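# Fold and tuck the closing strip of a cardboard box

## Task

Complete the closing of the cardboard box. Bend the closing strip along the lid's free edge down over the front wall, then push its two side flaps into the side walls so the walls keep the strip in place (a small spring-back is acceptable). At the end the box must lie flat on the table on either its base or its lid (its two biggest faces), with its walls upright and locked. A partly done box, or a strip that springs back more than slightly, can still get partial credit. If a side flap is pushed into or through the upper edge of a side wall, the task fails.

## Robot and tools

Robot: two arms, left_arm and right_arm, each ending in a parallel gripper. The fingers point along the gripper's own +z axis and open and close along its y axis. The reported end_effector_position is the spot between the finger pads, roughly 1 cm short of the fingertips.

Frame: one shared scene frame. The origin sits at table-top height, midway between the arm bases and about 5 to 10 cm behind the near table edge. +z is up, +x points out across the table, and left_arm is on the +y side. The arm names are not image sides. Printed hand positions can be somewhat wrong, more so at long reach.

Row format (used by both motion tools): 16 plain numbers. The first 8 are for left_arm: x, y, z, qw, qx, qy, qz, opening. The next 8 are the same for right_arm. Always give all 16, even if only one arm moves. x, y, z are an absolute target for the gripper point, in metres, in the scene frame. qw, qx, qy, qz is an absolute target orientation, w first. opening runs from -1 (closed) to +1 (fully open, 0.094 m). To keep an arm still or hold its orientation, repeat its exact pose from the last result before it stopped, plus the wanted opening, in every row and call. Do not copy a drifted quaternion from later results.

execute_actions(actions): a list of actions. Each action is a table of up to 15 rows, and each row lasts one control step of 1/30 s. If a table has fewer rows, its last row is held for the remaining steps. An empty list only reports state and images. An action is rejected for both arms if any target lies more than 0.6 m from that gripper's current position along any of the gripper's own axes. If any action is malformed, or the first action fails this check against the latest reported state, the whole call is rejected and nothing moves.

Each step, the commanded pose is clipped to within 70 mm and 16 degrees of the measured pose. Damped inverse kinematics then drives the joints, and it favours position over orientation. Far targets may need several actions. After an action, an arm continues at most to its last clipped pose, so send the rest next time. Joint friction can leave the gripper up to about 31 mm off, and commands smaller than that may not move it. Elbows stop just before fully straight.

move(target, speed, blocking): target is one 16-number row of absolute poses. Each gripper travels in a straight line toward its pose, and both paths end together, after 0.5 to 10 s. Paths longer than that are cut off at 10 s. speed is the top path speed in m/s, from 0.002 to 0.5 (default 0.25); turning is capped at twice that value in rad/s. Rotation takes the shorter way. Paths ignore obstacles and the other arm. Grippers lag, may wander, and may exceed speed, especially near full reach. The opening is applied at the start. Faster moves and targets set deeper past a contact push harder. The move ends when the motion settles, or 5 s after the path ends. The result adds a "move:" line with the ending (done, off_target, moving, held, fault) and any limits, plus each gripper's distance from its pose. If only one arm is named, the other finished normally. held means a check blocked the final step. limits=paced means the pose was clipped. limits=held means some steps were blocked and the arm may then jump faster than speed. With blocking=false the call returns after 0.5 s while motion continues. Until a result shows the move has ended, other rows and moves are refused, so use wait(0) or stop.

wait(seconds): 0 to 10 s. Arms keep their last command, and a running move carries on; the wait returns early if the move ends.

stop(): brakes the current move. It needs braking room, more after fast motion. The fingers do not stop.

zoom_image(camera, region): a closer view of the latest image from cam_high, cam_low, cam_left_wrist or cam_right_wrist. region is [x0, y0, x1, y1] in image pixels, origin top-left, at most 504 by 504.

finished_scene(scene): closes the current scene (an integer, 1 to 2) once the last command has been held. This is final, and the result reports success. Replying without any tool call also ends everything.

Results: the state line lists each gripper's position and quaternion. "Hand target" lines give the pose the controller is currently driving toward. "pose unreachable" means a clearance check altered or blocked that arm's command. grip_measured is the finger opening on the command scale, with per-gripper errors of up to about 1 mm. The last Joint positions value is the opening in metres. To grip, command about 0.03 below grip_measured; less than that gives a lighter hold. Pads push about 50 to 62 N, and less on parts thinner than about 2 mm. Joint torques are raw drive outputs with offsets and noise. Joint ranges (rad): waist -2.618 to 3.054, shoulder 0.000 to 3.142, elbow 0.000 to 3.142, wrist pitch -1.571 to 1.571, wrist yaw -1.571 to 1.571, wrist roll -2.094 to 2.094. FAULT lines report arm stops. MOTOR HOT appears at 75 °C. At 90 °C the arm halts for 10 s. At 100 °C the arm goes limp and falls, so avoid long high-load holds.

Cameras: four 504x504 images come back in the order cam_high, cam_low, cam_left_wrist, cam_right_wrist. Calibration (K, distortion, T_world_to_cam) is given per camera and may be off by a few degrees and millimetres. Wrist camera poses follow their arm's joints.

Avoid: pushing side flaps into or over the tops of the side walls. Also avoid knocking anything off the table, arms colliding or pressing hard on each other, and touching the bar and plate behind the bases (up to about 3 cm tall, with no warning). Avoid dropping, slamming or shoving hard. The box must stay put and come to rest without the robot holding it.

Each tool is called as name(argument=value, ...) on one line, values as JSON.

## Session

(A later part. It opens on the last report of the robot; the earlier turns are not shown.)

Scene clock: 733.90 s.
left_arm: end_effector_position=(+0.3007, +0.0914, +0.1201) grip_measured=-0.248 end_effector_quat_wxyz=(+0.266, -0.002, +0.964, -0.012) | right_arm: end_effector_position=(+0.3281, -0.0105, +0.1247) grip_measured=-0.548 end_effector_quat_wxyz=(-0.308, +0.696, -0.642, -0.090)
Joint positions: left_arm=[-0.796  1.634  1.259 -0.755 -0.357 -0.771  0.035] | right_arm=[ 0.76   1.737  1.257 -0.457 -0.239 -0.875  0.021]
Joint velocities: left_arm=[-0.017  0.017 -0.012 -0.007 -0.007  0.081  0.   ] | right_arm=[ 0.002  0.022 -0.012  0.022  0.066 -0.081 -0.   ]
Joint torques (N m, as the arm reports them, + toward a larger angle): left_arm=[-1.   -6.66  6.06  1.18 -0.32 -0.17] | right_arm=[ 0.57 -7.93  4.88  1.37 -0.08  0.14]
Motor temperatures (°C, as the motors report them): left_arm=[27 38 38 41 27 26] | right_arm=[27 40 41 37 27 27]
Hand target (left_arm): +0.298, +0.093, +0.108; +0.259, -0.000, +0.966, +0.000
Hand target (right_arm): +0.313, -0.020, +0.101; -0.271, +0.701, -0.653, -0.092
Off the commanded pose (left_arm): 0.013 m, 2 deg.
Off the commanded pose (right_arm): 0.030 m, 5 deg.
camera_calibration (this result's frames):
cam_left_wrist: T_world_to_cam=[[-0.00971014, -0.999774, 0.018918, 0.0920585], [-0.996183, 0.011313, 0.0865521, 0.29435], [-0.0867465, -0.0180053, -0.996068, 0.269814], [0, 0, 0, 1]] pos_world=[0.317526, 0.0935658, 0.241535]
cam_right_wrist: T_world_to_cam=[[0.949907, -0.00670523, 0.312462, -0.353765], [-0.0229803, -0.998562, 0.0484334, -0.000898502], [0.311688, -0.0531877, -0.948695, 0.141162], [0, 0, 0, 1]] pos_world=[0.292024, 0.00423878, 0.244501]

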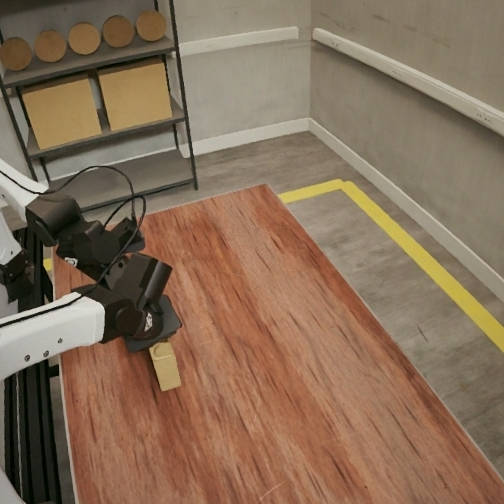

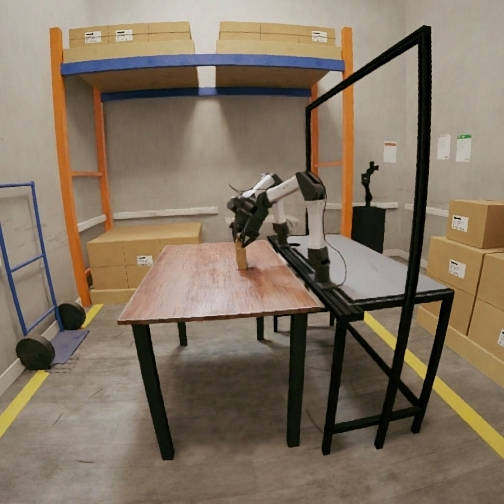

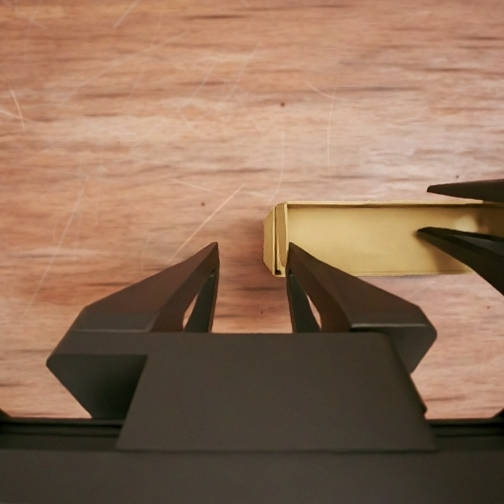

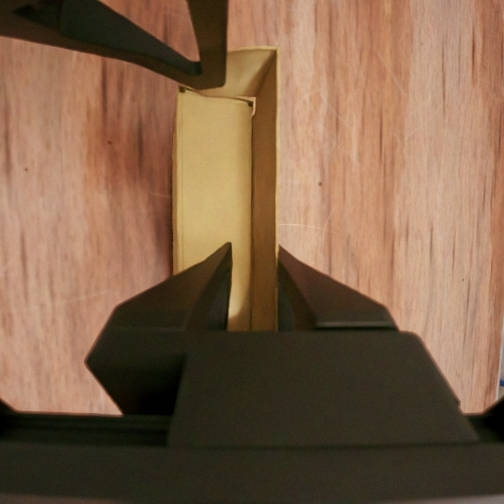

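execute_actions(actions=[[[0.298,0.093,0.108,0.259,0,0.966,0,-0.30,0.313,-0.02,0.10,0.2705,-0.701,0.653,0.0923,-0.62]],[[0.298,0.093,0.108,0.259,0,0.966,0,-0.35,0.313,-0.02,0.10,0.2705,-0.701,0.653,0.0923,-0.65]]])

zoom_image(camera="cam_left_wrist", region=[230, 180, 350, 300])

Scene clock: 737.70 s.
left_arm: end_effector_position=(+0.3007, +0.0913, +0.1202) grip_measured=-0.348 end_effector_quat_wxyz=(+0.266, -0.002, +0.964, -0.012) | right_arm: end_effector_position=(+0.3274, -0.0111, +0.1233) grip_measured=-0.648 end_effector_quat_wxyz=(-0.307, +0.696, -0.643, -0.090)
Joint positions: left_arm=[-0.796  1.634  1.259 -0.754 -0.357 -0.772  0.031] | right_arm=[ 0.76   1.737  1.253 -0.457 -0.239 -0.875  0.017]
Joint velocities: left_arm=[ 0.002 -0.007  0.012 -0.007  0.022  0.022  0.001] | right_arm=[-0.007  0.007 -0.007 -0.051 -0.022 -0.022 -0.   ]
Joint torques (N m, as the arm reports them, + toward a larger angle): left_arm=[-0.99 -6.66  6.1   1.18 -0.31 -0.16] | right_arm=[ 0.75 -7.93  5.05  1.41 -0.14  0.12]
Motor temperatures (°C, as the motors report them): left_arm=[27 38 38 41 27 26] | right_arm=[27 40 41 37 27 27]
Hand target (left_arm): +0.298, +0.093, +0.108; +0.259, -0.000, +0.966, +0.000
Hand target (right_arm): +0.313, -0.020, +0.100; -0.271, +0.701, -0.653, -0.092
Off the commanded pose (left_arm): 0.013 m, 2 deg.
Off the commanded pose (right_arm): 0.029 m, 4 deg.
camera_calibration (this result's frames):
cam_left_wrist: T_world_to_cam=[[-0.0093944, -0.999768, 0.019394, 0.0918439], [-0.996208, 0.011035, 0.0863004, 0.294466], [-0.0864944, -0.0185098, -0.99608, 0.269824], [0, 0, 0, 1]] pos_world=[0.317551, 0.0935675, 0.241573]
cam_right_wrist: T_world_to_cam=[[0.950659, -0.00613334, 0.310176, -0.352652], [-0.023062, -0.998435, 0.05094, -0.00176149], [0.309378, -0.0555799, -0.949313, 0.140797], [0, 0, 0, 1]] pos_world=[0.291652, 0.00390381, 0.243134]

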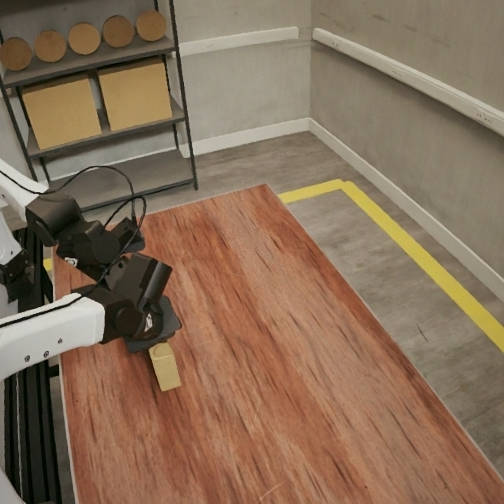

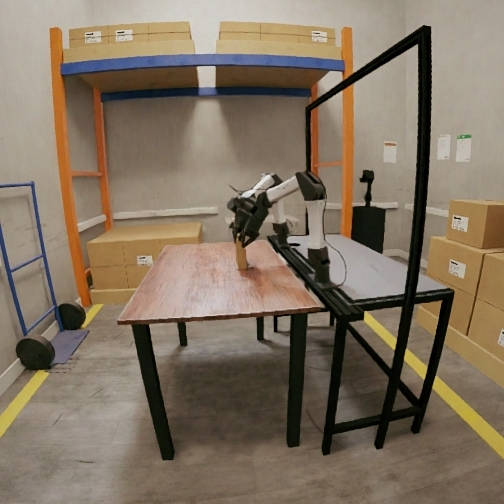

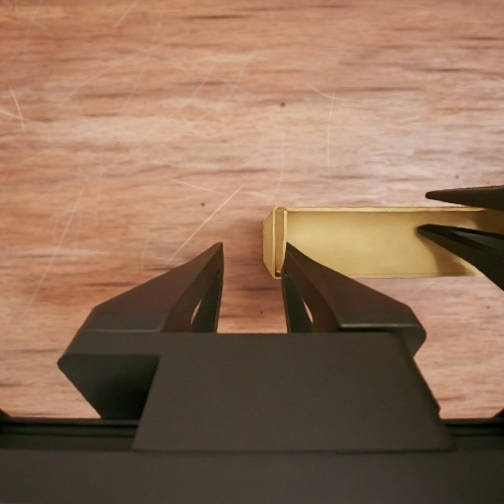

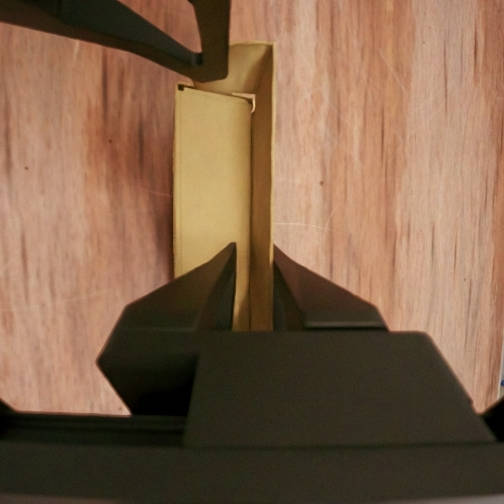

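Region (230, 180, 350, 300) of cam_left_wrist's 504x504 image, scaled by 4.200, with more detail than that image has.

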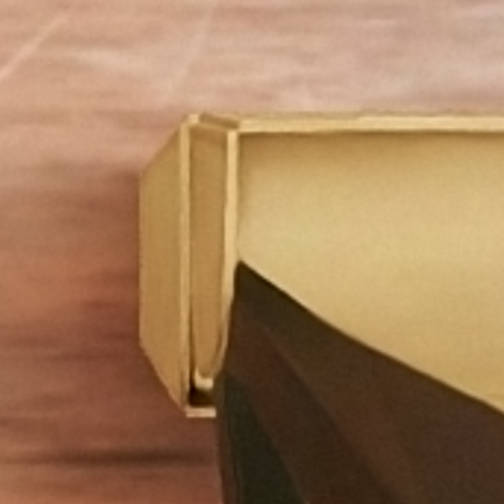

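Looks in the slot. A little more preload, then release left and check.

execute_actions(actions=[[[0.298,0.093,0.108,0.259,0,0.966,0,-0.36,0.313,-0.02,0.10,0.2705,-0.701,0.653,0.0923,-0.72]],[[0.298,0.093,0.108,0.259,0,0.966,0,-0.1,0.313,-0.02,0.10,0.2705,-0.701,0.653,0.0923,-0.72]]])

zoom_image(camera="cam_left_wrist", region=[230, 180, 350, 300])

Scene clock: 741.73 s.
left_arm: end_effector_position=(+0.3007, +0.0913, +0.1202) grip_measured=-0.102 end_effector_quat_wxyz=(+0.266, -0.002, +0.964, -0.012) | right_arm: end_effector_position=(+0.3274, -0.0111, +0.1233) grip_measured=-0.718 end_effector_quat_wxyz=(-0.307, +0.696, -0.643, -0.090)
Joint positions: left_arm=[-0.796  1.634  1.259 -0.754 -0.357 -0.772  0.042] | right_arm=[ 0.76   1.737  1.253 -0.457 -0.239 -0.875  0.013]
Joint velocities: left_arm=[ 0.027 -0.007  0.002  0.022 -0.037 -0.007  0.   ] | right_arm=[ 0.012 -0.007  0.002  0.037  0.007  0.007 -0.   ]
Joint torques (N m, as the arm reports them, + toward a larger angle): left_arm=[-1.   -6.69  6.04  1.18 -0.32 -0.17] | right_arm=[ 0.7  -7.91  5.16  1.41 -0.1   0.12]
Motor temperatures (°C, as the motors report them): left_arm=[27 38 38 41 27 26] | right_arm=[27 40 41 36 27 27]
Hand target (left_arm): +0.298, +0.093, +0.108; +0.259, -0.000, +0.966, +0.000
Hand target (right_arm): +0.313, -0.020, +0.100; -0.271, +0.701, -0.653, -0.092
Off the commanded pose (left_arm): 0.013 m, 2 deg.
Off the commanded pose (right_arm): 0.029 m, 4 deg.
camera_calibration (this result's frames):
cam_left_wrist: T_world_to_cam=[[-0.0093944, -0.999768, 0.019394, 0.0918439], [-0.996208, 0.011035, 0.0863004, 0.294466], [-0.0864944, -0.0185098, -0.99608, 0.269824], [0, 0, 0, 1]] pos_world=[0.317551, 0.0935675, 0.241573]
cam_right_wrist: T_world_to_cam=[[0.950659, -0.00613334, 0.310176, -0.352652], [-0.023062, -0.998435, 0.05094, -0.00176149], [0.309378, -0.0555799, -0.949313, 0.140797], [0, 0, 0, 1]] pos_world=[0.291652, 0.00390381, 0.243134]

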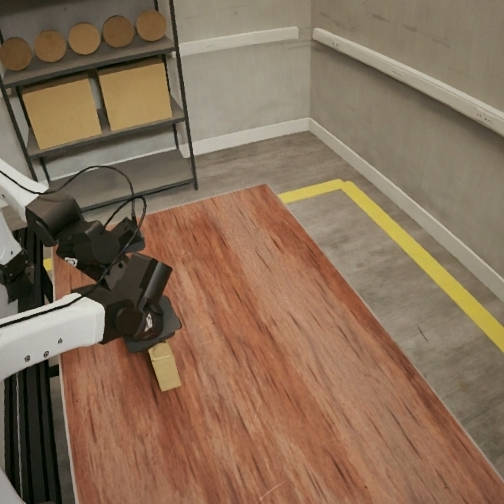

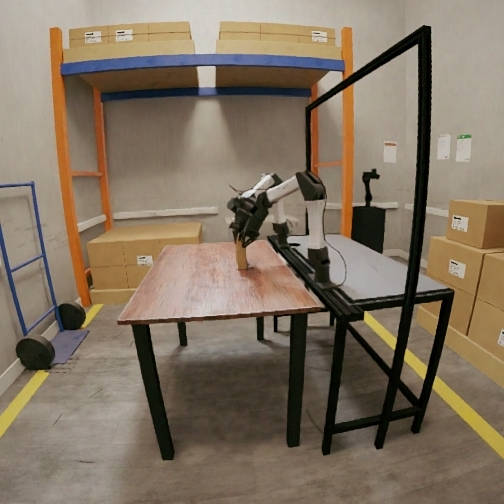

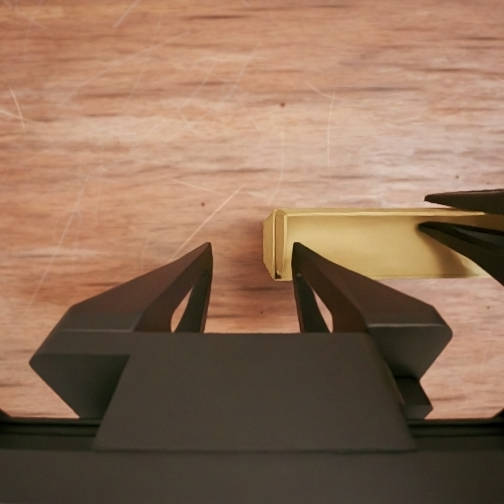

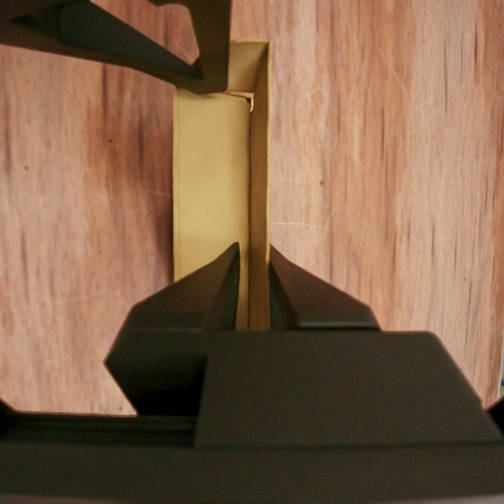

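Region (230, 180, 350, 300) of cam_left_wrist's 504x504 image, scaled by 4.200, with more detail than that image has.

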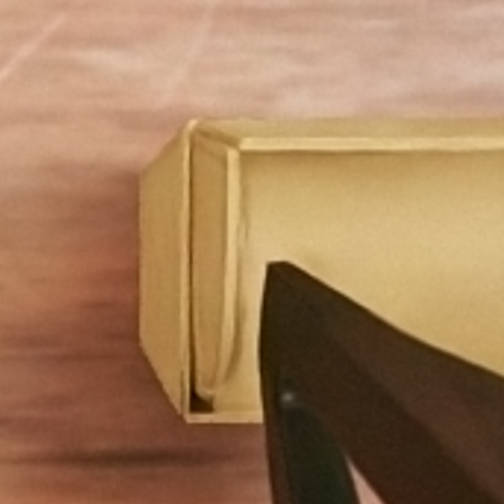

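execute_actions(actions=[[[0.298,0.093,0.14,0.259,0,0.966,0,-0.1,0.313,-0.02,0.10,0.293,-0.691,0.649,0.113,-0.72]],[[0.298,0.095,0.17,0.259,0,0.966,0,-0.2,0.313,-0.02,0.10,0.315,-0.681,0.645,0.135,-0.72]],[[0.298,0.10,0.19,0.259,0,0.966,0,-0.2,0.313,-0.02,0.10,0.338,-0.671,0.640,0.156,-0.72]],[[0.30,0.10,0.19,0.265,0.2,0.943,-0.03,-0.2,0.313,-0.02,0.10,0.36,-0.66,0.635,0.177,-0.72]],[[0.31,0.10,0.19,0.27,0.4,0.875,-0.05,-0.2,0.313,-0.02,0.10,0.36,-0.66,0.635,0.177,-0.72]],[[0.315,0.09,0.19,0.27,0.56,0.78,-0.07,-0.2,0.313,-0.02,0.10,0.36,-0.66,0.635,0.177,-0.72]],[[0.32,0.08,0.18,0.2705,0.701,0.653,-0.0923,-0.2,0.313,-0.02,0.10,0.36,-0.66,0.635,0.177,-0.72]],[[0.32,0.06,0.17,0.2705,0.701,0.653,-0.0923,-0.2,0.313,-0.02,0.10,0.36,-0.66,0.635,0.177,-0.72]]])

Scene clock: 760.77 s.
left_arm: end_effector_position=(+0.3143, +0.0622, +0.1678) grip_measured=-0.198 end_effector_quat_wxyz=(+0.265, +0.704, +0.652, -0.096) | right_arm: end_effector_position=(+0.3276, -0.0044, +0.1337) grip_measured=-0.718 end_effector_quat_wxyz=(-0.408, +0.660, -0.608, -0.168)
Joint positions: left_arm=[-0.538  1.655  1.441 -0.822  0.332  0.978  0.038] | right_arm=[ 0.697  1.67   1.04  -0.093 -0.447 -0.818  0.013]
Joint velocities: left_arm=[-0.017 -0.012  0.012  0.051  0.051 -0.037  0.   ] | right_arm=[ 0.017  0.017  0.012 -0.022 -0.037 -0.037 -0.   ]
Joint torques (N m, as the arm reports them, + toward a larger angle): left_arm=[-0.23 -7.68  8.54  1.3   0.12 -0.21] | right_arm=[-0.7  -6.91  4.44  1.42 -0.23  0.2 ]
Motor temperatures (°C, as the motors report them): left_arm=[27 38 38 41 27 26] | right_arm=[27 40 40 36 27 27]
Hand target (left_arm): +0.320, +0.060, +0.170; +0.270, +0.701, +0.653, -0.092
Hand target (right_arm): +0.313, -0.019, +0.101; -0.360, +0.660, -0.635, -0.177
Off the commanded pose (left_arm): 0.007 m, 1 deg.
Off the commanded pose (right_arm): 0.040 m, 6 deg.
camera_calibration (this result's frames):
cam_left_wrist: T_world_to_cam=[[-0.96728, 0.0168966, -0.253148, 0.345486], [-0.0100068, 0.994463, 0.104612, -0.0700403], [0.253514, 0.103722, -0.961755, 0.197708], [0, 0, 0, 1]] pos_world=[0.28336, 0.0433083, 0.284932]
cam_right_wrist: T_world_to_cam=[[0.940063, -0.0632998, 0.335075, -0.356174], [0.0126258, -0.975485, -0.219703, 0.0290639], [0.340768, 0.210765, -0.916218, 0.137492], [0, 0, 0, 1]] pos_world=[0.287606, -0.0231728, 0.251703]

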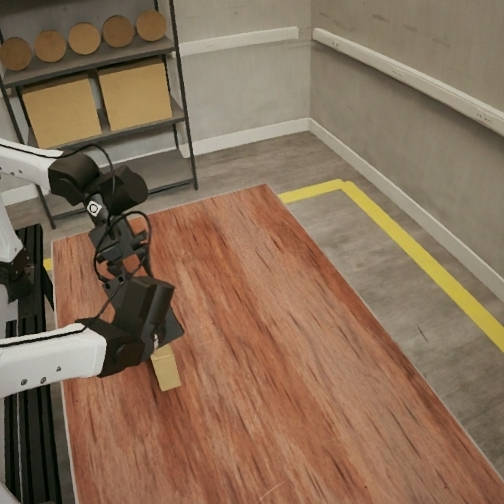

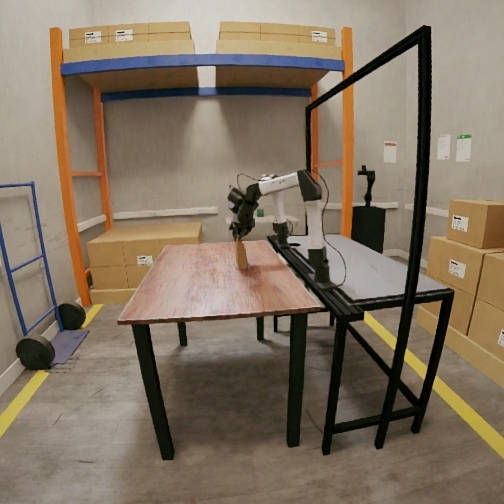

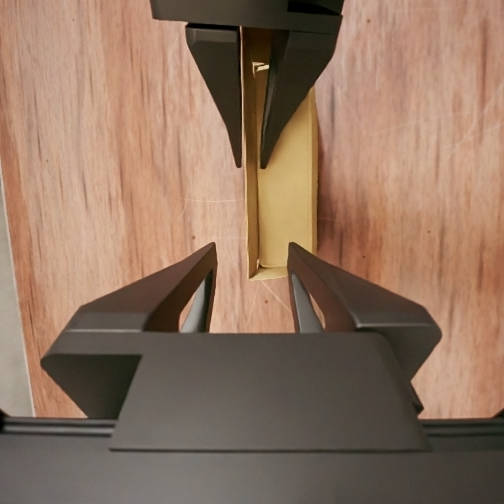

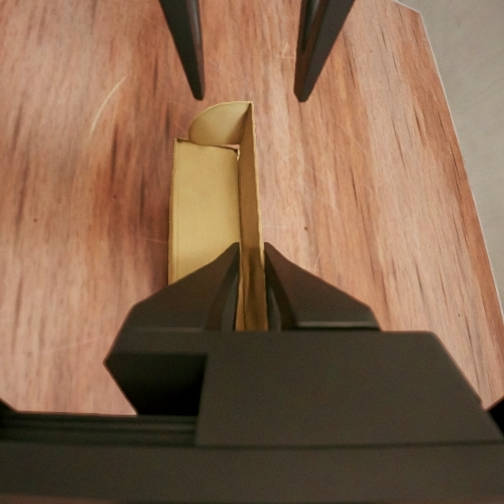

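execute_actions(actions=[[[0.316,0.055,0.15,0.2705,0.701,0.653,-0.0923,-0.2,0.313,-0.02,0.105,0.36,-0.66,0.635,0.177,-0.72]],[[0.314,0.055,0.135,0.2705,0.701,0.653,-0.0923,-0.2,0.313,-0.02,0.105,0.36,-0.66,0.635,0.177,-0.72]],[[0.314,0.055,0.125,0.2705,0.701,0.653,-0.0923,-0.2,0.313,-0.02,0.105,0.36,-0.66,0.635,0.177,-0.72]]])

Scene clock: 766.30 s.
left_arm: end_effector_position=(+0.3150, +0.0544, +0.1370) grip_measured=-0.198 end_effector_quat_wxyz=(+0.282, +0.701, +0.648, -0.094) | right_arm: end_effector_position=(+0.3276, -0.0044, +0.1337) grip_measured=-0.718 end_effector_quat_wxyz=(-0.408, +0.660, -0.608, -0.169)
Joint positions: left_arm=[-0.558  1.655  1.3   -0.639  0.324  0.954  0.038] | right_arm=[ 0.697  1.67   1.04  -0.093 -0.447 -0.818  0.013]
Joint velocities: left_arm=[ 0.002 -0.027  0.002  0.051  0.007 -0.125 -0.   ] | right_arm=[-0.017  0.002 -0.002  0.066 -0.051  0.022  0.   ]
Joint torques (N m, as the arm reports them, + toward a larger angle): left_arm=[-0.89 -7.27  6.41  1.41  0.07 -0.19] | right_arm=[-0.78 -7.51  5.09  1.24 -0.24  0.19]
Motor temperatures (°C, as the motors report them): left_arm=[27 39 38 41 27 26] | right_arm=[27 40 40 36 27 27]
Hand target (left_arm): +0.313, +0.055, +0.125; +0.270, +0.701, +0.653, -0.092
Hand target (right_arm): +0.313, -0.019, +0.106; -0.360, +0.660, -0.635, -0.177
Off the commanded pose (left_arm): 0.012 m, 1 deg.
Off the commanded pose (right_arm): 0.036 m, 6 deg.
camera_calibration (this result's frames):
cam_left_wrist: T_world_to_cam=[[-0.960152, 0.00807056, -0.279361, 0.340376], [-0.0150721, 0.996633, 0.0805942, -0.0542248], [0.279071, 0.0815932, -0.956798, 0.16113], [0, 0, 0, 1]] pos_world=[0.281028, 0.0381482, 0.253626]
cam_right_wrist: T_world_to_cam=[[0.940143, -0.0635534, 0.334801, -0.356165], [0.0123366, -0.975465, -0.219809, 0.0291729], [0.340557, 0.210782, -0.916293, 0.137571], [0, 0, 0, 1]] pos_world=[0.287635, -0.0231759, 0.251712]

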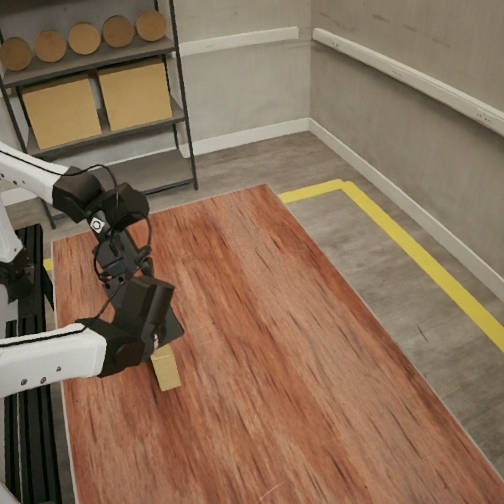

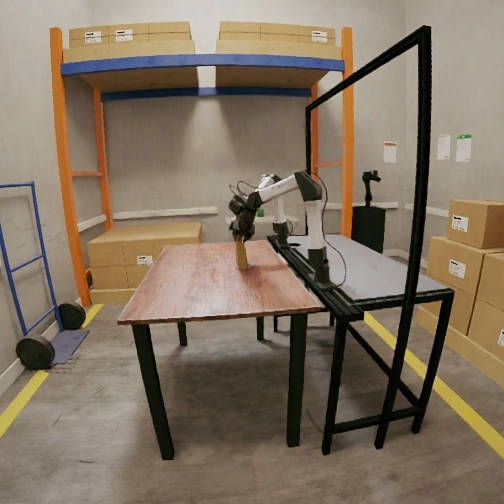

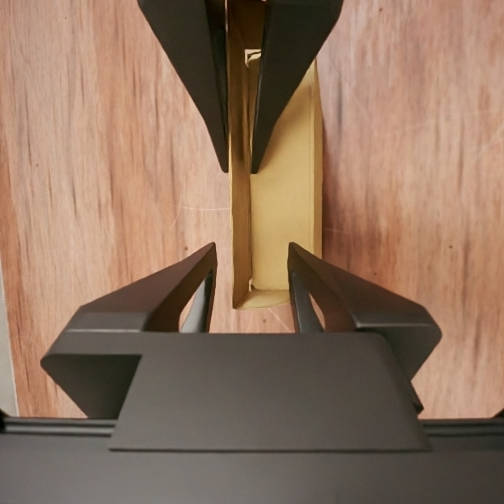

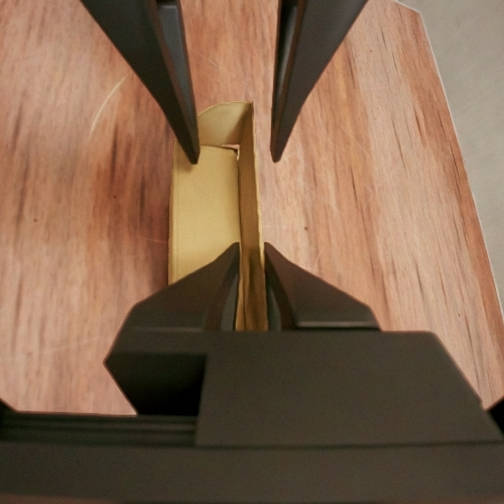

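execute_actions(actions=[[[0.313,0.048,0.115,0.2705,0.701,0.653,-0.0923,-0.2,0.313,-0.02,0.105,0.36,-0.66,0.635,0.177,-0.72]],[[0.312,0.045,0.105,0.2705,0.701,0.653,-0.0923,-0.25,0.313,-0.02,0.105,0.36,-0.66,0.635,0.177,-0.72]],[[0.312,0.045,0.097,0.2705,0.701,0.653,-0.0923,-0.3,0.313,-0.02,0.105,0.36,-0.66,0.635,0.177,-0.72]]])

Scene clock: 770.47 s.
left_arm: end_effector_position=(+0.3158, +0.0422, +0.1164) grip_measured=-0.298 end_effector_quat_wxyz=(+0.291, +0.700, +0.645, -0.092) | right_arm: end_effector_position=(+0.3276, -0.0043, +0.1338) grip_measured=-0.718 end_effector_quat_wxyz=(-0.408, +0.660, -0.608, -0.169)
Joint positions: left_arm=[-0.587  1.685  1.241 -0.522  0.308  0.927  0.033] | right_arm=[ 0.697  1.67   1.04  -0.093 -0.447 -0.818  0.013]
Joint velocities: left_arm=[-0.012 -0.002 -0.002  0.007 -0.037 -0.007 -0.001] | right_arm=[-0.012 -0.017 -0.002  0.066  0.022 -0.081  0.   ]
Joint torques (N m, as the arm reports them, + toward a larger angle): left_arm=[-0.87 -6.92  5.77  1.42  0.05 -0.18] | right_arm=[-0.85 -7.32  5.12  1.26 -0.21  0.17]
Motor temperatures (°C, as the motors report them): left_arm=[27 39 38 41 26 26] | right_arm=[27 40 40 36 27 27]
Hand target (left_arm): +0.311, +0.046, +0.097; +0.270, +0.701, +0.653, -0.092
Hand target (right_arm): +0.313, -0.019, +0.106; -0.360, +0.660, -0.635, -0.177
Off the commanded pose (left_arm): 0.020 m, 3 deg.
Off the commanded pose (right_arm): 0.036 m, 6 deg.
camera_calibration (this result's frames):
cam_left_wrist: T_world_to_cam=[[-0.955856, 0.00463257, -0.293799, 0.335929], [-0.0162509, 0.997512, 0.0685997, -0.0386807], [0.293386, 0.070346, -0.953402, 0.137778], [0, 0, 0, 1]] pos_world=[0.280049, 0.0273361, 0.232707]
cam_right_wrist: T_world_to_cam=[[0.940212, -0.0633592, 0.334644, -0.356121], [0.0125765, -0.975416, -0.220014, 0.0291609], [0.340357, 0.211068, -0.916301, 0.137667], [0, 0, 0, 1]] pos_world=[0.287607, -0.0231766, 0.251734]

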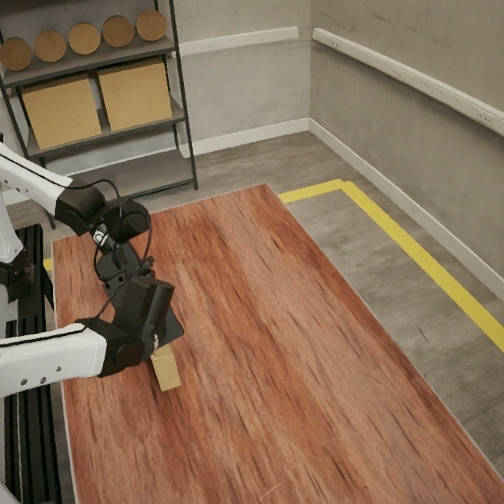

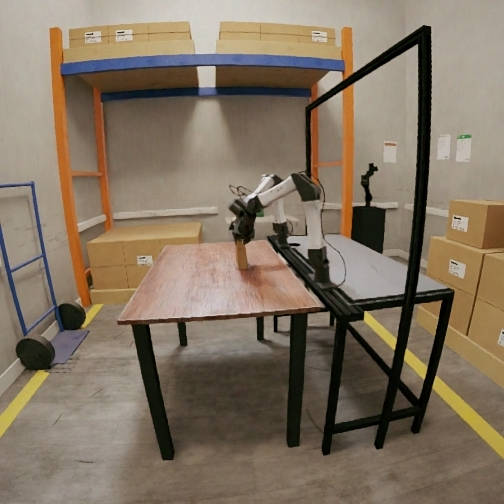

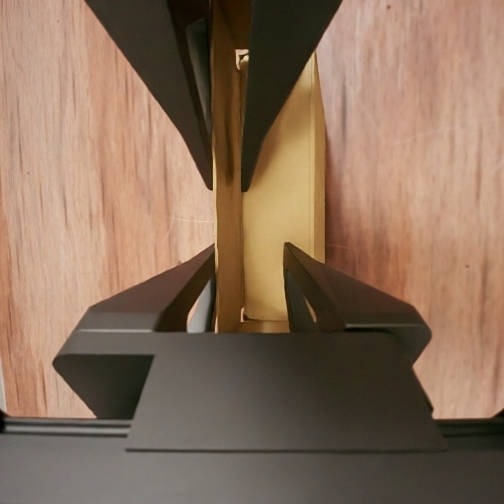

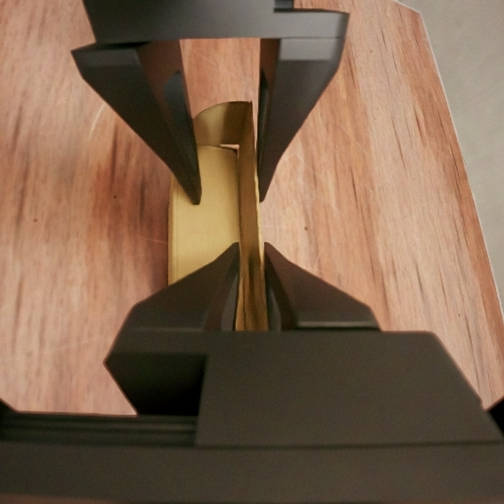

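execute_actions(actions=[[[0.312,0.045,0.092,0.2705,0.701,0.653,-0.0923,-0.4,0.313,-0.02,0.105,0.36,-0.66,0.635,0.177,-0.72]],[[0.312,0.045,0.092,0.2705,0.701,0.653,-0.0923,-0.47,0.313,-0.02,0.105,0.36,-0.66,0.635,0.177,-0.72]],[[0.312,0.045,0.092,0.2705,0.701,0.653,-0.0923,-0.47,0.325,-0.01,0.14,0.4,-0.66,0.61,0.17,-0.4]],[[0.312,0.045,0.092,0.2705,0.701,0.653,-0.0923,-0.47,0.322,-0.035,0.17,0.4,-0.66,0.61,0.17,-0.4]],[[0.312,0.045,0.092,0.2705,0.701,0.653,-0.0923,-0.47,0.315,-0.06,0.19,0.36,-0.5,0.78,0.12,-0.1]],[[0.312,0.045,0.092,0.2705,0.701,0.653,-0.0923,-0.47,0.31,-0.08,0.19,0.31,-0.3,0.9,0.07,0.25]],[[0.312,0.045,0.092,0.2705,0.701,0.653,-0.0923,-0.47,0.305,-0.09,0.19,0.28,-0.13,0.95,0.03,0.25]],[[0.312,0.045,0.092,0.2705,0.701,0.653,-0.0923,-0.47,0.303,-0.09,0.175,0.259,0,0.966,0,0.25]],[[0.312,0.045,0.092,0.2705,0.701,0.653,-0.0923,-0.47,0.303,-0.09,0.16,0.259,0,0.966,0,0.25]]])

Scene clock: 783.23 s.
left_arm: end_effector_position=(+0.3175, +0.0411, +0.1153) grip_measured=-0.468 end_effector_quat_wxyz=(+0.297, +0.699, +0.644, -0.091) | right_arm: end_effector_position=(+0.3060, -0.0872, +0.1743) grip_measured=+0.248 end_effector_quat_wxyz=(+0.267, +0.001, +0.963, +0.015)
Joint positions: left_arm=[-0.587  1.685  1.23  -0.497  0.308  0.924  0.025] | right_arm=[ 0.922  1.617  1.393 -0.931  0.39   0.786  0.059]
Joint velocities: left_arm=[ 0.007 -0.017 -0.002  0.066  0.037 -0.081  0.   ] | right_arm=[-0.002 -0.002  0.007  0.007 -0.051 -0.081  0.   ]
Joint torques (N m, as the arm reports them, + toward a larger angle): left_arm=[-0.91 -6.55  5.57  1.39  0.05 -0.16] | right_arm=[ 0.29 -6.32  5.92  1.28  0.28  0.09]
Motor temperatures (°C, as the motors report them): left_arm=[27 39 38 41 26 26] | right_arm=[27 40 40 36 27 27]
Hand target (left_arm): +0.311, +0.046, +0.093; +0.271, +0.701, +0.653, -0.092
Hand target (right_arm): +0.303, -0.090, +0.160; +0.259, +0.000, +0.966, +0.000
Off the commanded pose (left_arm): 0.024 m, 3 deg.
Off the commanded pose (right_arm): 0.015 m, 2 deg.
camera_calibration (this result's frames):
cam_left_wrist: T_world_to_cam=[[-0.952912, -0.000246203, -0.303247, 0.337653], [-0.0193916, 0.998002, 0.0601252, -0.0355455], [0.302627, 0.0631745, -0.951013, 0.133412], [0, 0, 0, 1]] pos_world=[0.28069, 0.0271295, 0.231406]
cam_right_wrist: T_world_to_cam=[[0.013668, -0.999391, -0.0321045, -0.0888953], [-0.996083, -0.016414, 0.0868911, 0.29628], [-0.0873651, 0.0307911, -0.9957, 0.328674], [0, 0, 0, 1]] pos_world=[0.325049, -0.0940983, 0.298663]

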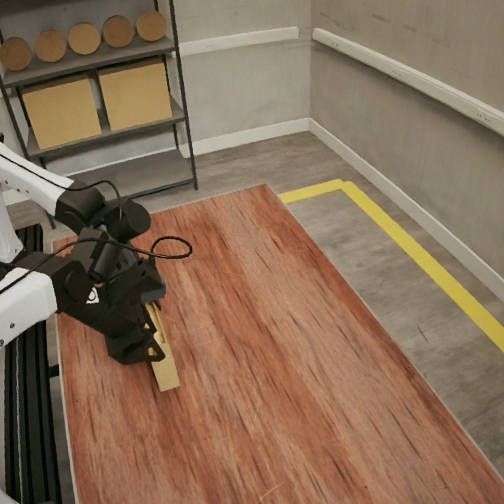

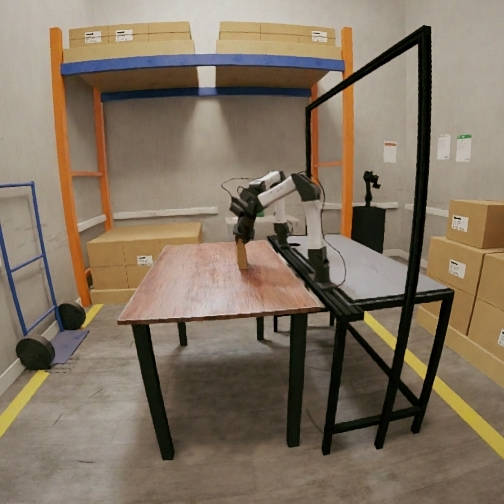

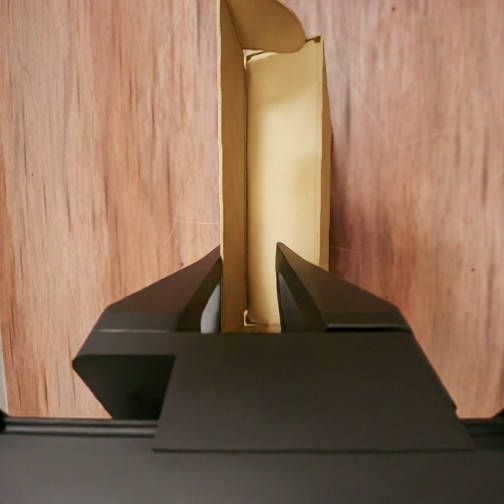

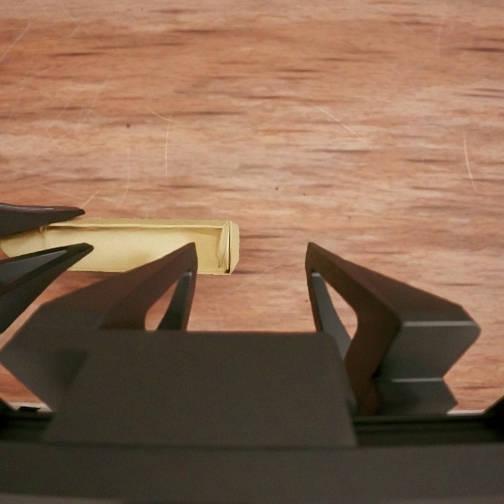

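execute_actions(actions=[[[0.312,0.045,0.092,0.2705,0.701,0.653,-0.0923,-0.47,0.297,-0.09,0.145,0.259,0,0.966,0,0.5]],[[0.312,0.045,0.092,0.2705,0.701,0.653,-0.0923,-0.47,0.297,-0.09,0.13,0.259,0,0.966,0,0.5]],[[0.312,0.045,0.092,0.2705,0.701,0.653,-0.0923,-0.47,0.297,-0.09,0.116,0.259,0,0.966,0,0.5]],[[0.312,0.045,0.092,0.2705,0.701,0.653,-0.0923,-0.47,0.297,-0.09,0.114,0.259,0,0.966,0,0.2]],[[0.312,0.045,0.092,0.2705,0.701,0.653,-0.0923,-0.47,0.297,-0.09,0.114,0.259,0,0.966,0,0.0]]])

zoom_image(camera="cam_right_wrist", region=[150, 180, 270, 300])

Scene clock: 791.97 s.
left_arm: end_effector_position=(+0.3175, +0.0411, +0.1153) grip_measured=-0.468 end_effector_quat_wxyz=(+0.297, +0.699, +0.644, -0.091) | right_arm: end_effector_position=(+0.3026, -0.0857, +0.1291) grip_measured=+0.002 end_effector_quat_wxyz=(+0.269, +0.004, +0.963, +0.015)
Joint positions: left_arm=[-0.587  1.685  1.23  -0.497  0.308  0.924  0.025] | right_arm=[ 0.934  1.629  1.225 -0.753  0.398  0.801  0.047]
Joint velocities: left_arm=[ 0.002  0.012  0.002 -0.022 -0.081 -0.007 -0.   ] | right_arm=[-0.002 -0.012 -0.007  0.051 -0.007 -0.022 -0.001]
Joint torques (N m, as the arm reports them, + toward a larger angle): left_arm=[-0.92 -6.6   5.58  1.4   0.06 -0.17] | right_arm=[ 0.4  -6.39  5.41  1.3   0.26  0.09]
Motor temperatures (°C, as the motors report them): left_arm=[27 38 38 41 26 26] | right_arm=[27 39 40 36 27 27]
Hand target (left_arm): +0.311, +0.046, +0.093; +0.271, +0.701, +0.653, -0.092
Hand target (right_arm): +0.297, -0.090, +0.114; +0.259, -0.000, +0.966, -0.000
Off the commanded pose (left_arm): 0.024 m, 3 deg.
Off the commanded pose (right_arm): 0.017 m, 2 deg.
camera_calibration (this result's frames):
cam_left_wrist: T_world_to_cam=[[-0.952912, -0.000246203, -0.303247, 0.337653], [-0.0193916, 0.998002, 0.0601252, -0.0355455], [0.302627, 0.0631745, -0.951013, 0.133412], [0, 0, 0, 1]] pos_world=[0.28069, 0.0271295, 0.231406]
cam_right_wrist: T_world_to_cam=[[0.00949176, -0.999399, -0.0333483, -0.0873032], [-0.996431, -0.0122504, 0.0835182, 0.2978], [-0.0838765, 0.0324365, -0.995948, 0.282416], [0, 0, 0, 1]] pos_world=[0.321254, -0.0927631, 0.253489]

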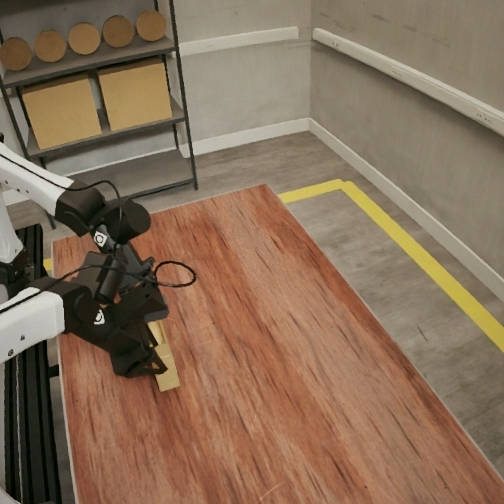

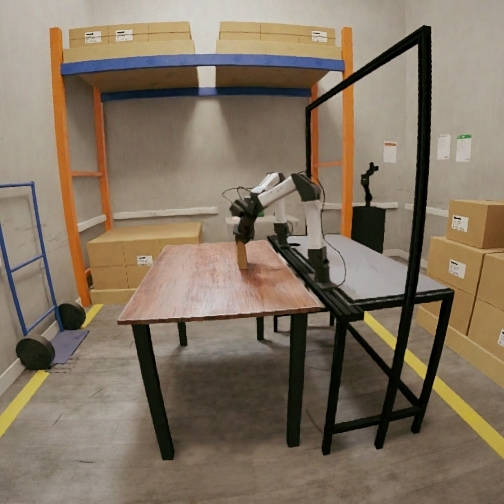

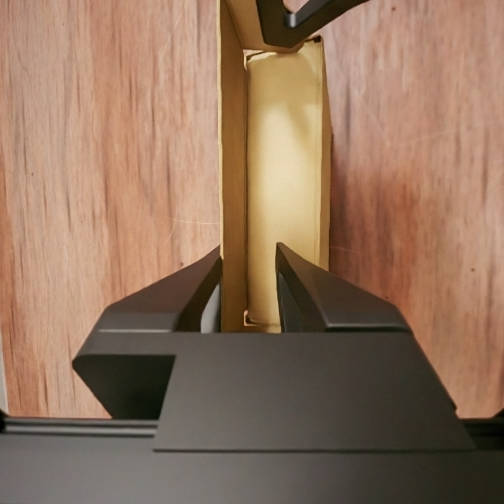

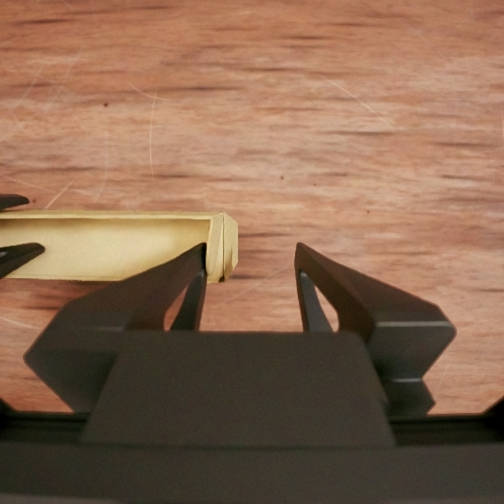

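Region (150, 180, 270, 300) of cam_right_wrist's 504x504 image, scaled by 4.200, with more detail than that image has.

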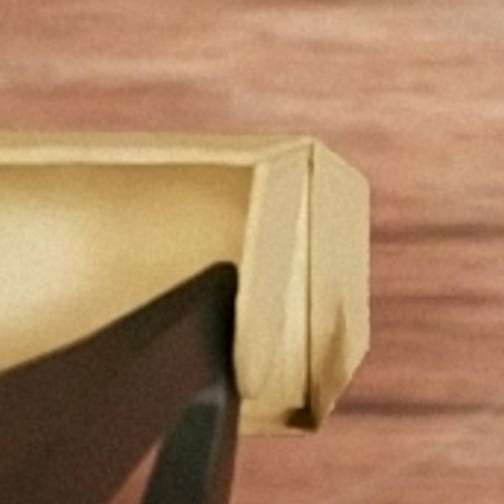

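execute_actions(actions=[[[0.312,0.045,0.092,0.2705,0.701,0.653,-0.0923,-0.5,0.297,-0.09,0.114,0.259,0,0.966,0,-0.1]],[[0.312,0.045,0.092,0.2705,0.701,0.653,-0.0923,-0.52,0.297,-0.09,0.114,0.259,0,0.966,0,-0.17]],[[0.312,0.045,0.092,0.2705,0.701,0.653,-0.0923,-0.54,0.297,-0.09,0.114,0.259,0,0.966,0,-0.22]]])

zoom_image(camera="cam_right_wrist", region=[150, 180, 270, 300])

Scene clock: 797.33 s.
left_arm: end_effector_position=(+0.3177, +0.0410, +0.1155) grip_measured=-0.538 end_effector_quat_wxyz=(+0.298, +0.698, +0.644, -0.091) | right_arm: end_effector_position=(+0.3028, -0.0855, +0.1292) grip_measured=-0.218 end_effector_quat_wxyz=(+0.270, +0.004, +0.963, +0.016)
Joint positions: left_arm=[-0.587  1.685  1.23  -0.496  0.308  0.923  0.022] | right_arm=[ 0.934  1.629  1.225 -0.752  0.398  0.801  0.037]
Joint velocities: left_arm=[ 0.007  0.007 -0.002 -0.022 -0.022 -0.095 -0.   ] | right_arm=[-0.017 -0.017 -0.007 -0.022 -0.007  0.022 -0.   ]
Joint torques (N m, as the arm reports them, + toward a larger angle): left_arm=[-0.92 -6.55  5.55  1.39  0.05 -0.15] | right_arm=[ 0.59 -6.43  5.5   1.25  0.28  0.1 ]
Motor temperatures (°C, as the motors report them): left_arm=[27 38 37 41 26 26] | right_arm=[27 39 40 36 27 27]
Hand target (left_arm): +0.311, +0.046, +0.093; +0.271, +0.701, +0.653, -0.092
Hand target (right_arm): +0.297, -0.090, +0.114; +0.259, +0.000, +0.966, -0.000
Off the commanded pose (left_arm): 0.024 m, 3 deg.
Off the commanded pose (right_arm): 0.017 m, 2 deg.
camera_calibration (this result's frames):
cam_left_wrist: T_world_to_cam=[[-0.952692, -0.000743309, -0.303935, 0.337901], [-0.0197107, 0.998043, 0.0593429, -0.0352239], [0.303296, 0.0625263, -0.950843, 0.1333], [0, 0, 0, 1]] pos_world=[0.280792, 0.0270714, 0.231538]
cam_right_wrist: T_world_to_cam=[[0.00950695, -0.999369, -0.0342193, -0.0870029], [-0.996492, -0.0123139, 0.0827766, 0.29806], [-0.0831458, 0.0333123, -0.99598, 0.282383], [0, 0, 0, 1]] pos_world=[0.321321, -0.0926845, 0.253598]

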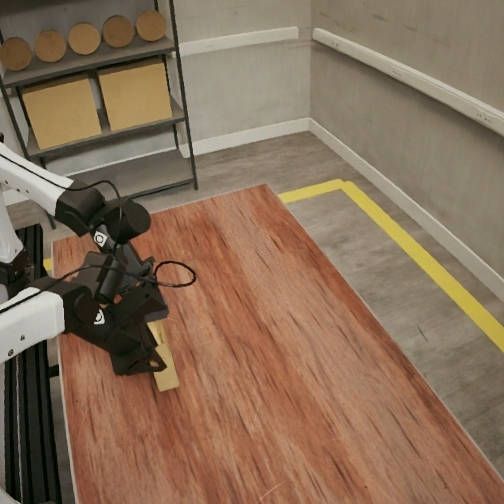

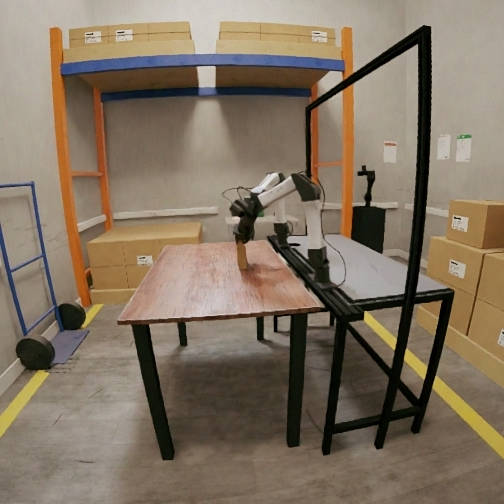

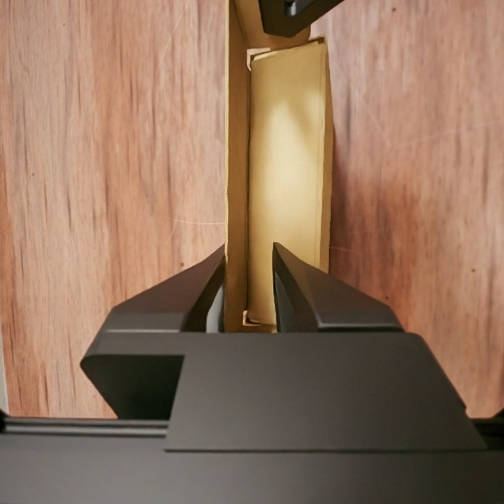

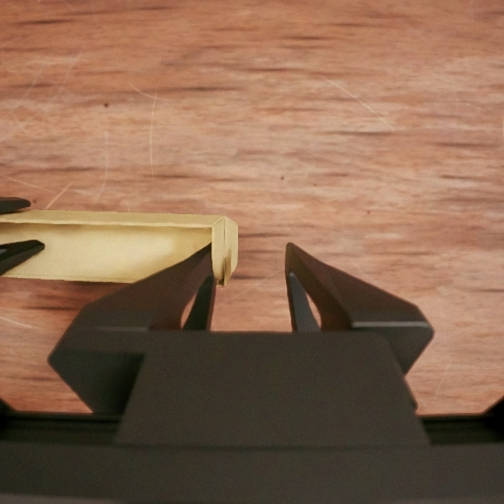

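Region (150, 180, 270, 300) of cam_right_wrist's 504x504 image, scaled by 4.200, with more detail than that image has.

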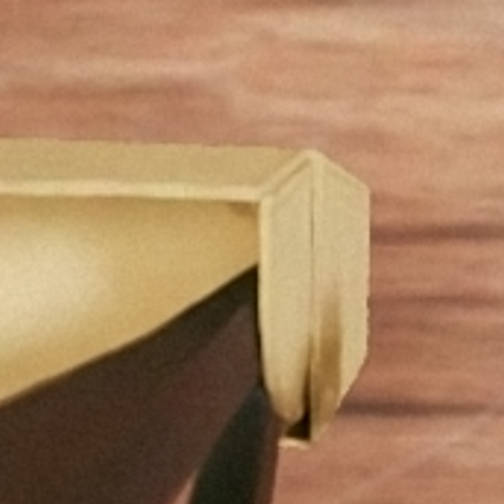

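execute_actions(actions=[[[0.312,0.045,0.092,0.2705,0.701,0.653,-0.0923,-0.62,0.297,-0.09,0.114,0.259,0,0.966,0,-0.2]],[[0.312,0.045,0.092,0.2705,0.701,0.653,-0.0923,-0.7,0.29,-0.09,0.135,0.259,0,0.966,0,0.1]],[[0.312,0.045,0.092,0.2705,0.701,0.653,-0.0923,-0.75,0.28,-0.09,0.17,0.259,0,0.966,0,0.1]],[[0.312,0.045,0.092,0.2705,0.701,0.653,-0.0923,-0.75,0.29,-0.09,0.19,0.25,-0.19,0.945,0.05,-0.5]],[[0.312,0.045,0.092,0.2705,0.701,0.653,-0.0923,-0.75,0.31,-0.08,0.19,0.24,-0.37,0.89,0.1,-1]],[[0.312,0.045,0.092,0.2705,0.701,0.653,-0.0923,-0.75,0.33,-0.07,0.19,0.215,-0.54,0.80,0.145,-1]],[[0.312,0.045,0.092,0.2705,0.701,0.653,-0.0923,-0.75,0.335,-0.055,0.18,0.183,-0.683,0.683,0.183,-1]],[[0.312,0.045,0.092,0.2705,0.701,0.653,-0.0923,-0.75,0.335,-0.055,0.165,0.183,-0.683,0.683,0.183,-1]]])

Scene clock: 808.43 s.
left_arm: end_effector_position=(+0.3175, +0.0387, +0.1164) grip_measured=-0.748 end_effector_quat_wxyz=(+0.301, +0.699, +0.642, -0.092) | right_arm: end_effector_position=(+0.3376, -0.0539, +0.1779) grip_measured=-0.980 end_effector_quat_wxyz=(-0.197, +0.682, -0.682, -0.175)
Joint positions: left_arm=[-0.592  1.685  1.23  -0.489  0.308  0.923  0.012] | right_arm=[ 0.595  1.86   1.71  -1.079 -0.434 -0.964  0.001]
Joint velocities: left_arm=[ 0.007  0.007 -0.002 -0.007  0.051 -0.007 -0.   ] | right_arm=[-0.007  0.002  0.012  0.081  0.051 -0.066  0.001]
Joint torques (N m, as the arm reports them, + toward a larger angle): left_arm=[-0.61 -6.6   5.59  1.31  0.05 -0.17] | right_arm=[-0.46 -8.18  5.91  1.09 -0.39 -0.01]
Motor temperatures (°C, as the motors report them): left_arm=[27 38 37 41 26 26] | right_arm=[27 39 40 36 27 27]
Hand target (left_arm): +0.311, +0.046, +0.093; +0.271, +0.701, +0.653, -0.092
Hand target (right_arm): +0.335, -0.055, +0.165; -0.183, +0.683, -0.683, -0.183
Off the commanded pose (left_arm): 0.026 m, 4 deg.
Off the commanded pose (right_arm): 0.013 m, 2 deg.
camera_calibration (this result's frames):
cam_left_wrist: T_world_to_cam=[[-0.9512, 0.00170267, -0.30857, 0.337969], [-0.0158013, 0.998404, 0.0542182, -0.0336419], [0.30817, 0.0564482, -0.949655, 0.132943], [0, 0, 0, 1]] pos_world=[0.279976, 0.0255084, 0.232361]
cam_right_wrist: T_world_to_cam=[[0.999604, 0.000189618, 0.028129, -0.345616], [-0.00250264, -0.995412, 0.0956451, -0.0617656], [0.0280181, -0.0956776, -0.995018, 0.288093], [0, 0, 0, 1]] pos_world=[0.337252, -0.0338526, 0.302288]

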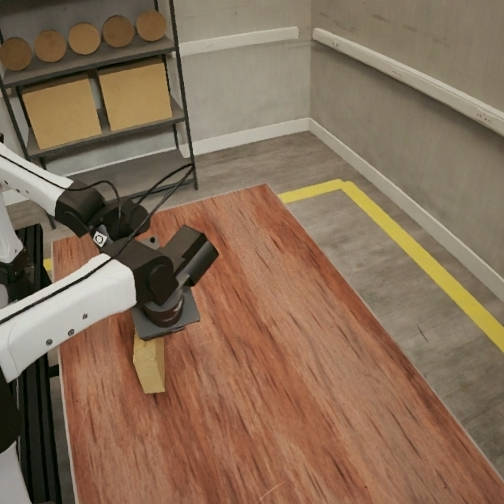

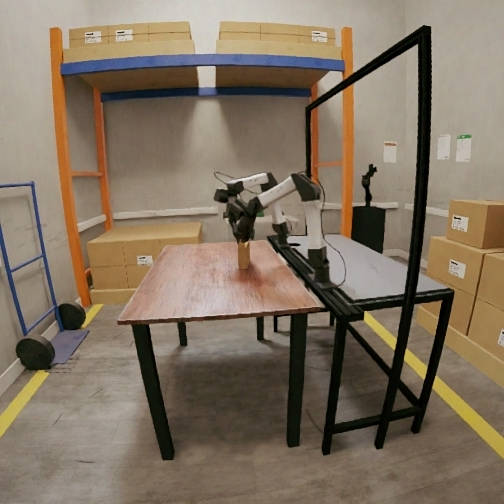

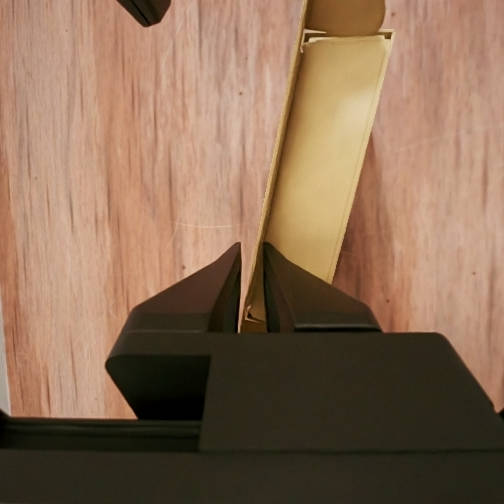

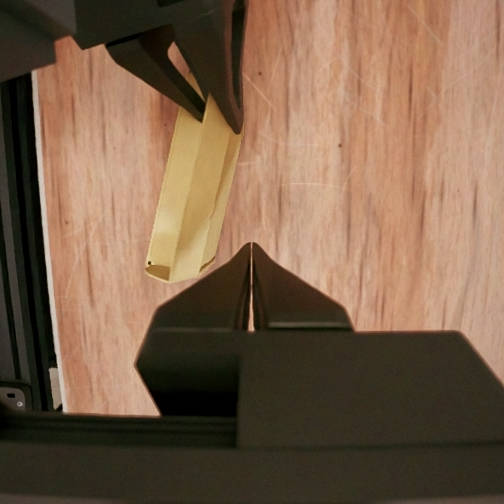

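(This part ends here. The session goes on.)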